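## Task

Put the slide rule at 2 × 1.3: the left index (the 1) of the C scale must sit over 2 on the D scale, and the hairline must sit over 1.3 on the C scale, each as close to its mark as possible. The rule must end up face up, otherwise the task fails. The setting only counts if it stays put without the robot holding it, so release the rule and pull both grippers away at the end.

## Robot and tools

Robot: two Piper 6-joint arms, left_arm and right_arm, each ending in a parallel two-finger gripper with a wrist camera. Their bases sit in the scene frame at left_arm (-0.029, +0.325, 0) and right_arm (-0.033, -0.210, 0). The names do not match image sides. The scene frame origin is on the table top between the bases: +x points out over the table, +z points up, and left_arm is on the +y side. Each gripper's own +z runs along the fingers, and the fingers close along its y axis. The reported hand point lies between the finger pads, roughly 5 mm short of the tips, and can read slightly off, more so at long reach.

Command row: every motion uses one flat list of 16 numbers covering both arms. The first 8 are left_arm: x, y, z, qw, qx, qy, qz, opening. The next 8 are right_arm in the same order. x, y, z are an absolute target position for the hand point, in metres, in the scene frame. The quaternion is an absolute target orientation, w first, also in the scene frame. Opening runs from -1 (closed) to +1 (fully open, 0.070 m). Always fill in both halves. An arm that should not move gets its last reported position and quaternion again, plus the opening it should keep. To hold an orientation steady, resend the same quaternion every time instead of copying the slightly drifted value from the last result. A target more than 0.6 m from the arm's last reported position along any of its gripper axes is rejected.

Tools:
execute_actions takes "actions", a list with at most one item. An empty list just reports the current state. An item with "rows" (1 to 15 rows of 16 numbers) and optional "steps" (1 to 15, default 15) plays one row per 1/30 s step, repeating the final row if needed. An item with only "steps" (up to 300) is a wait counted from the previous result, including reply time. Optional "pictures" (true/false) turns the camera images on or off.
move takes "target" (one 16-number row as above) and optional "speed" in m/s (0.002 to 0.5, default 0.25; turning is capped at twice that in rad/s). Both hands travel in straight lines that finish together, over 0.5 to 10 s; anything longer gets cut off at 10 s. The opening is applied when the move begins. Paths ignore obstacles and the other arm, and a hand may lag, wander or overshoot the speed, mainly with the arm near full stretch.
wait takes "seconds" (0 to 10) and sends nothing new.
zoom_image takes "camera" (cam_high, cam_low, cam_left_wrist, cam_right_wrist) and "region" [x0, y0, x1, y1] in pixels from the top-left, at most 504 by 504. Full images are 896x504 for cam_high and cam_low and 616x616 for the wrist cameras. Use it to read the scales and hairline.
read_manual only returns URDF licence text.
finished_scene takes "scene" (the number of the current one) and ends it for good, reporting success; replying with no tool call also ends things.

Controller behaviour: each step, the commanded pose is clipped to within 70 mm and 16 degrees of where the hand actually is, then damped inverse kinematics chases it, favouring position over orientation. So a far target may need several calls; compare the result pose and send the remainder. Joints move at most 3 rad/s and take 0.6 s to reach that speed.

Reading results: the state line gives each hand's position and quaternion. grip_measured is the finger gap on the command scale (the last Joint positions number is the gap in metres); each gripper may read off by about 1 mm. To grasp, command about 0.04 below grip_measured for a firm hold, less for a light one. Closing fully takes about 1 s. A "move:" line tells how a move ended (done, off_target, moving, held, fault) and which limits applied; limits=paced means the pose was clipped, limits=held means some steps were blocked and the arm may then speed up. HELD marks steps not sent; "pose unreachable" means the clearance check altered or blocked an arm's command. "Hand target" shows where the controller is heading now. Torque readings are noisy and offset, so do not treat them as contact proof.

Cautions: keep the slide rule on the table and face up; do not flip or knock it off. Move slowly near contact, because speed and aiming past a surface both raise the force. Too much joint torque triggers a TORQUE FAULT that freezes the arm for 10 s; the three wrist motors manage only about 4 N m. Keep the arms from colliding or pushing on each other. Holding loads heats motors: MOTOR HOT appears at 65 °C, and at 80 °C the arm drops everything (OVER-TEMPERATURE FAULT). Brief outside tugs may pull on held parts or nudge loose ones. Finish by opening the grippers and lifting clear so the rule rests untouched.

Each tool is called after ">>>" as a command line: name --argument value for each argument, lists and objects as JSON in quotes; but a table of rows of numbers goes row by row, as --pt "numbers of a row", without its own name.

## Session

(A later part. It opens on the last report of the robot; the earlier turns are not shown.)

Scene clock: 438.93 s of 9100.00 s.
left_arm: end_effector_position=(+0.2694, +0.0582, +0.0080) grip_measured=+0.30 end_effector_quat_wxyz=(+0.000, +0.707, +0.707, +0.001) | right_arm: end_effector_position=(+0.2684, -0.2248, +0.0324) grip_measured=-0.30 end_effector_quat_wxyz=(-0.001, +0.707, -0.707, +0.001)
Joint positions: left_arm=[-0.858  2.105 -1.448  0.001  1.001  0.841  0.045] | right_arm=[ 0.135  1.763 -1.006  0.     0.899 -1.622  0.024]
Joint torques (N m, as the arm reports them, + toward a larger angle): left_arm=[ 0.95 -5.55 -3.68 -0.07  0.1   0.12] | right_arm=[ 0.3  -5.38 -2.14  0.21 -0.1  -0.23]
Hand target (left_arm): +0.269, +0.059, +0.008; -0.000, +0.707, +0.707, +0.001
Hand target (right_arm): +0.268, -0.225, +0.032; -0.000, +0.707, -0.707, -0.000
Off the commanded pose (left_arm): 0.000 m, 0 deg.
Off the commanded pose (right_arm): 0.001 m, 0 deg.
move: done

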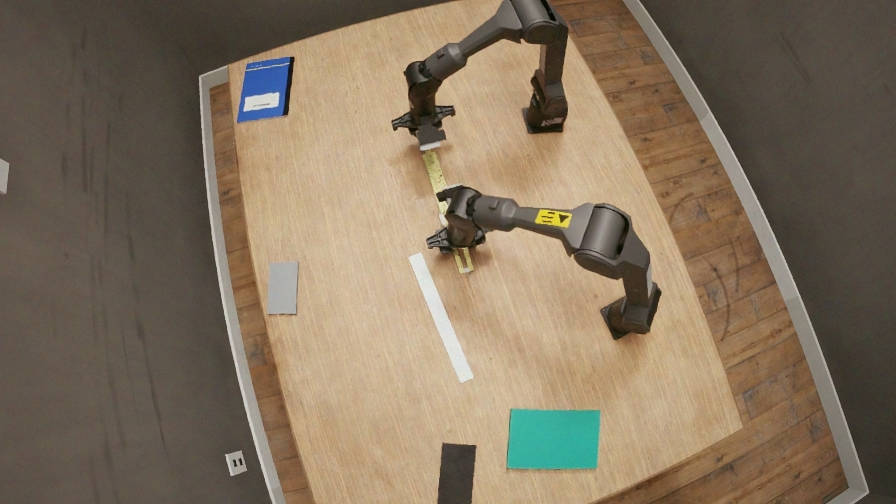

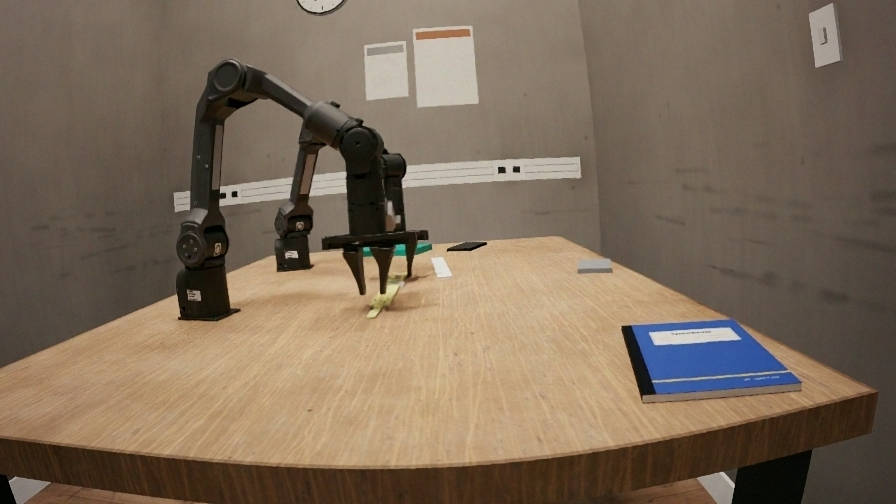

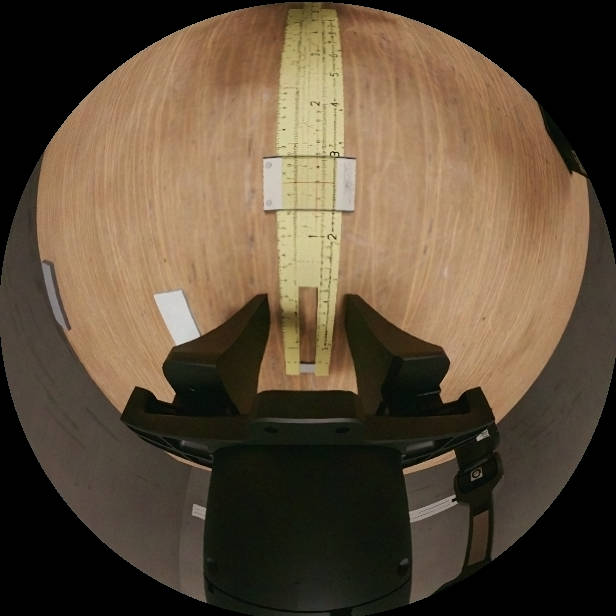

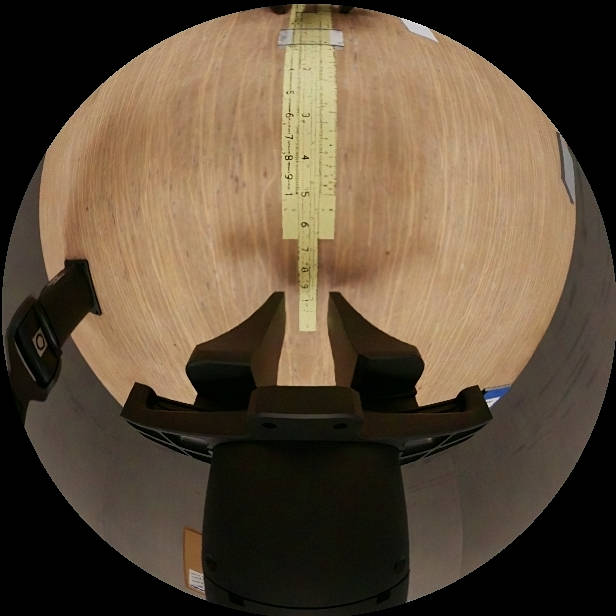

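>>> move --target '[0.2692,0.0600,0.04,0,0.7071,0.7071,0,0.30, 0.25,-0.26,0.06,0,-0.7071,0.7071,0,-0.30]' --speed 0.1

>>> move --target '[0.21,0.22,0.09,0,0.7071,0.7071,0,0.30, 0.17,-0.33,0.09,0,-0.5736,0.8192,0,-0.30]' --speed 0.25

Scene clock: 449.97 s of 9100.00 s.
left_arm: end_effector_position=(+0.2695, +0.0596, +0.0406) grip_measured=+0.30 end_effector_quat_wxyz=(+0.001, +0.707, +0.707, -0.000) | right_arm: end_effector_position=(+0.2506, -0.2608, +0.0604) grip_measured=-0.30 end_effector_quat_wxyz=(-0.000, +0.707, -0.707, +0.001)
Joint positions: left_arm=[-0.854  2.053 -1.5   -0.     1.104  0.845  0.045] | right_arm=[ 0.008  1.669 -1.007 -0.     0.994 -1.748  0.024]
Joint torques (N m, as the arm reports them, + toward a larger angle): left_arm=[ 1.44 -5.01 -3.79 -0.22 -0.33  0.07] | right_arm=[ 1.36 -4.37 -2.77  0.1  -0.09  0.19]
Hand target (left_arm): +0.269, +0.060, +0.040; +0.000, +0.707, +0.707, -0.000
Hand target (right_arm): +0.251, -0.260, +0.060; +0.000, +0.707, -0.707, +0.000
Off the commanded pose (left_arm): 0.001 m, 0 deg.
Off the commanded pose (right_arm): 0.001 m, 0 deg.
After step 90, 7.27 s passed at rest.
move: done

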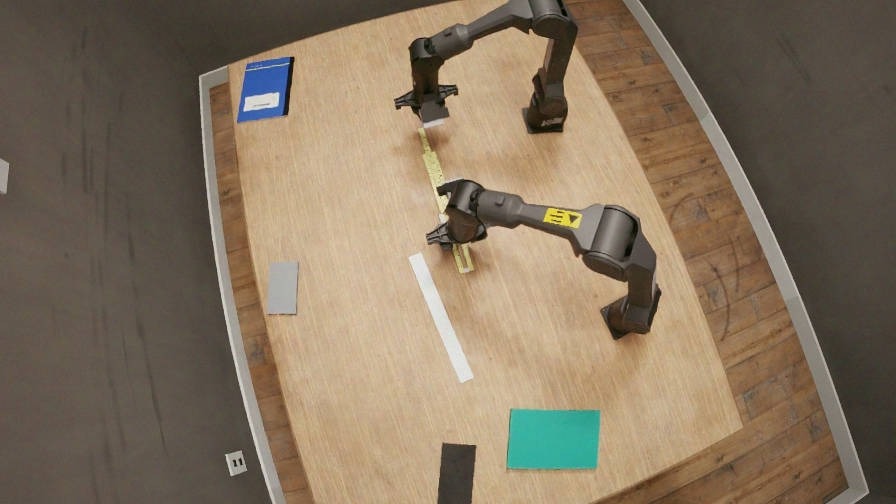

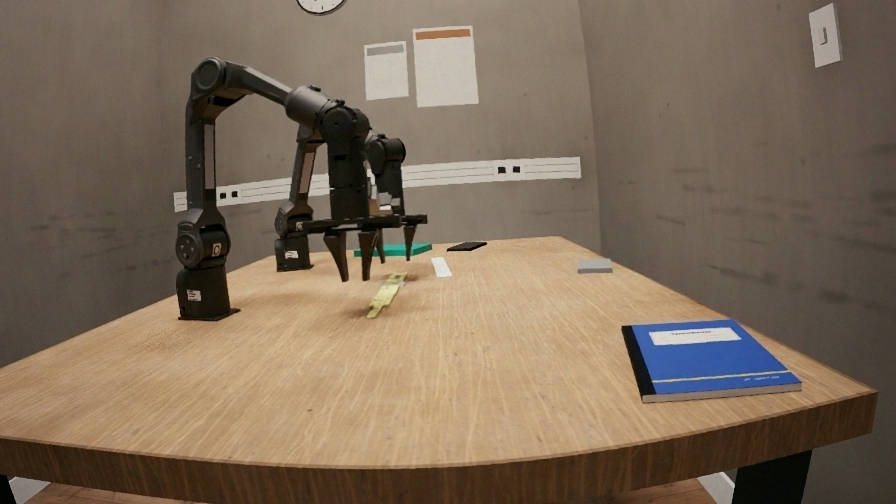

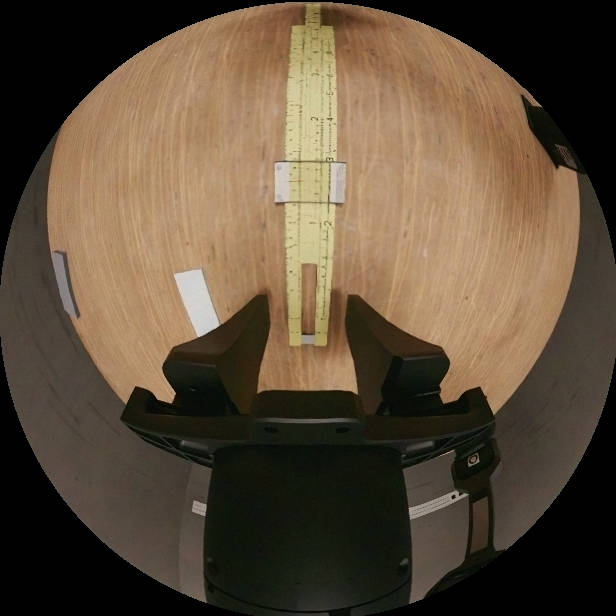

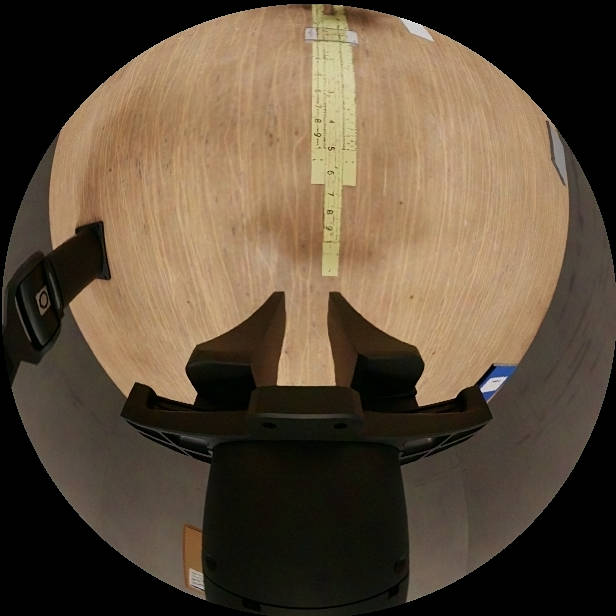

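Scene clock: 451.07 s of 9100.00 s.
left_arm: end_effector_position=(+0.2079, +0.2182, +0.0901) grip_measured=+0.30 end_effector_quat_wxyz=(+0.001, +0.707, +0.708, -0.004) | right_arm: end_effector_position=(+0.1708, -0.3317, +0.0905) grip_measured=-0.30 end_effector_quat_wxyz=(-0.000, -0.574, +0.819, -0.001)
Joint positions: left_arm=[-0.544  1.529 -0.968 -0.009  1.098  1.157  0.046] | right_arm=[-0.352  1.453 -0.888 -0.001  1.092 -1.76   0.024]
Joint torques (N m, as the arm reports them, + toward a larger angle): left_arm=[-0.19 -2.33 -5.45 -0.21 -0.29 -0.17] | right_arm=[ 1.38 -3.24 -2.5   0.21 -0.08  0.02]
Hand target (left_arm): +0.208, +0.218, +0.090; +0.001, +0.707, +0.707, -0.003
Hand target (right_arm): +0.171, -0.332, +0.090; -0.000, -0.574, +0.819, -0.000
Off the commanded pose (left_arm): 0.003 m, 0 deg.
Off the commanded pose (right_arm): 0.002 m, 0 deg.
move: done

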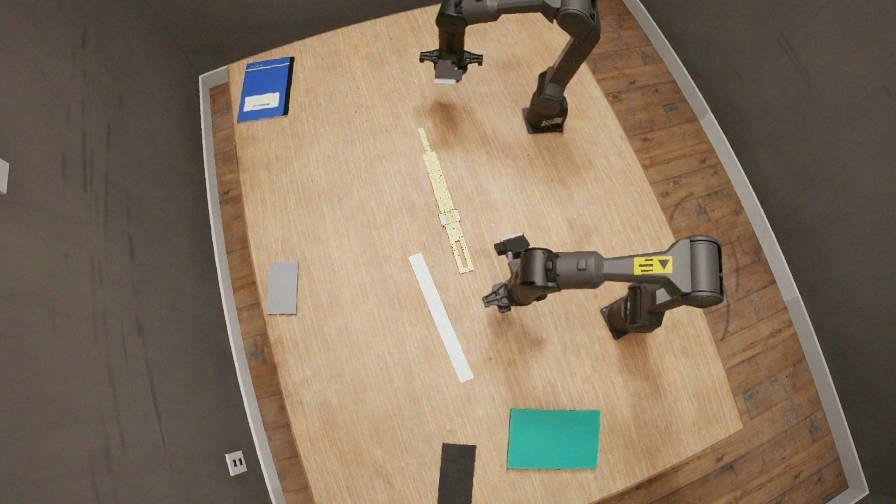

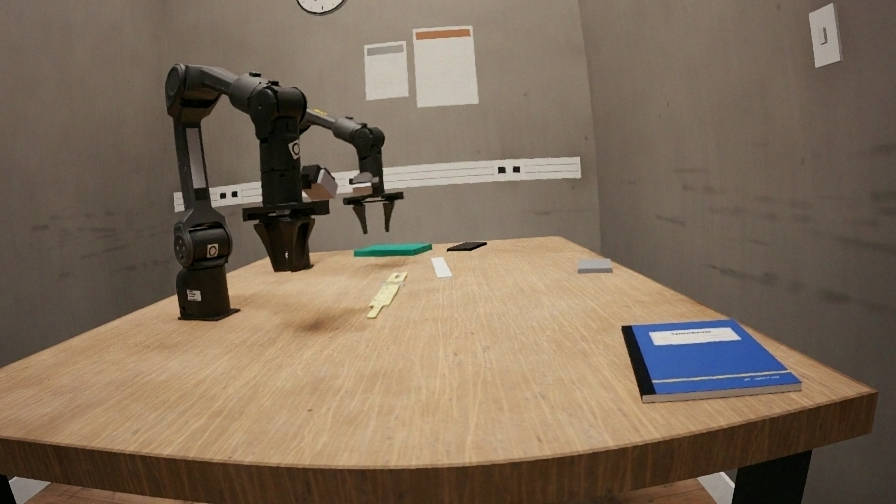

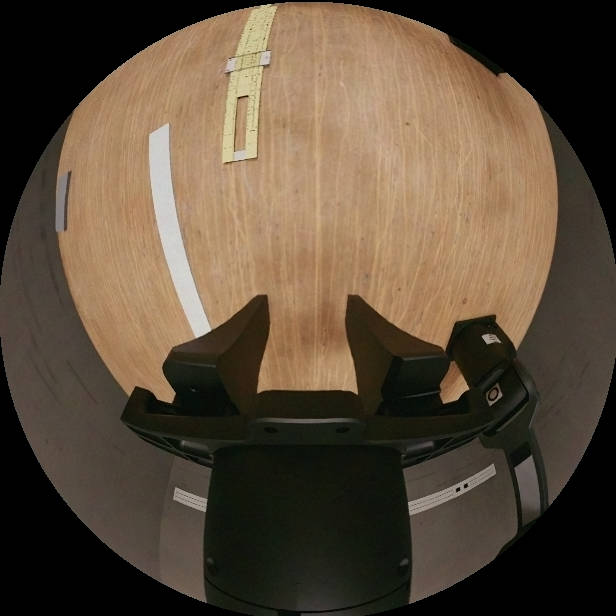

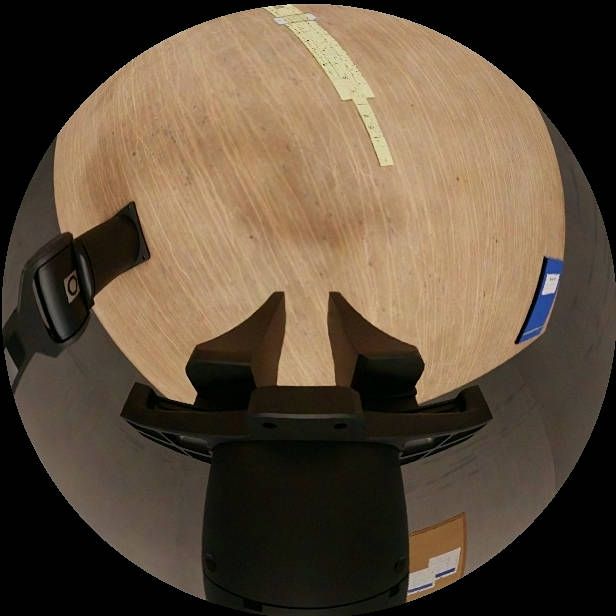

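>>> finished_scene --scene 2

The scene is finished: the task was done.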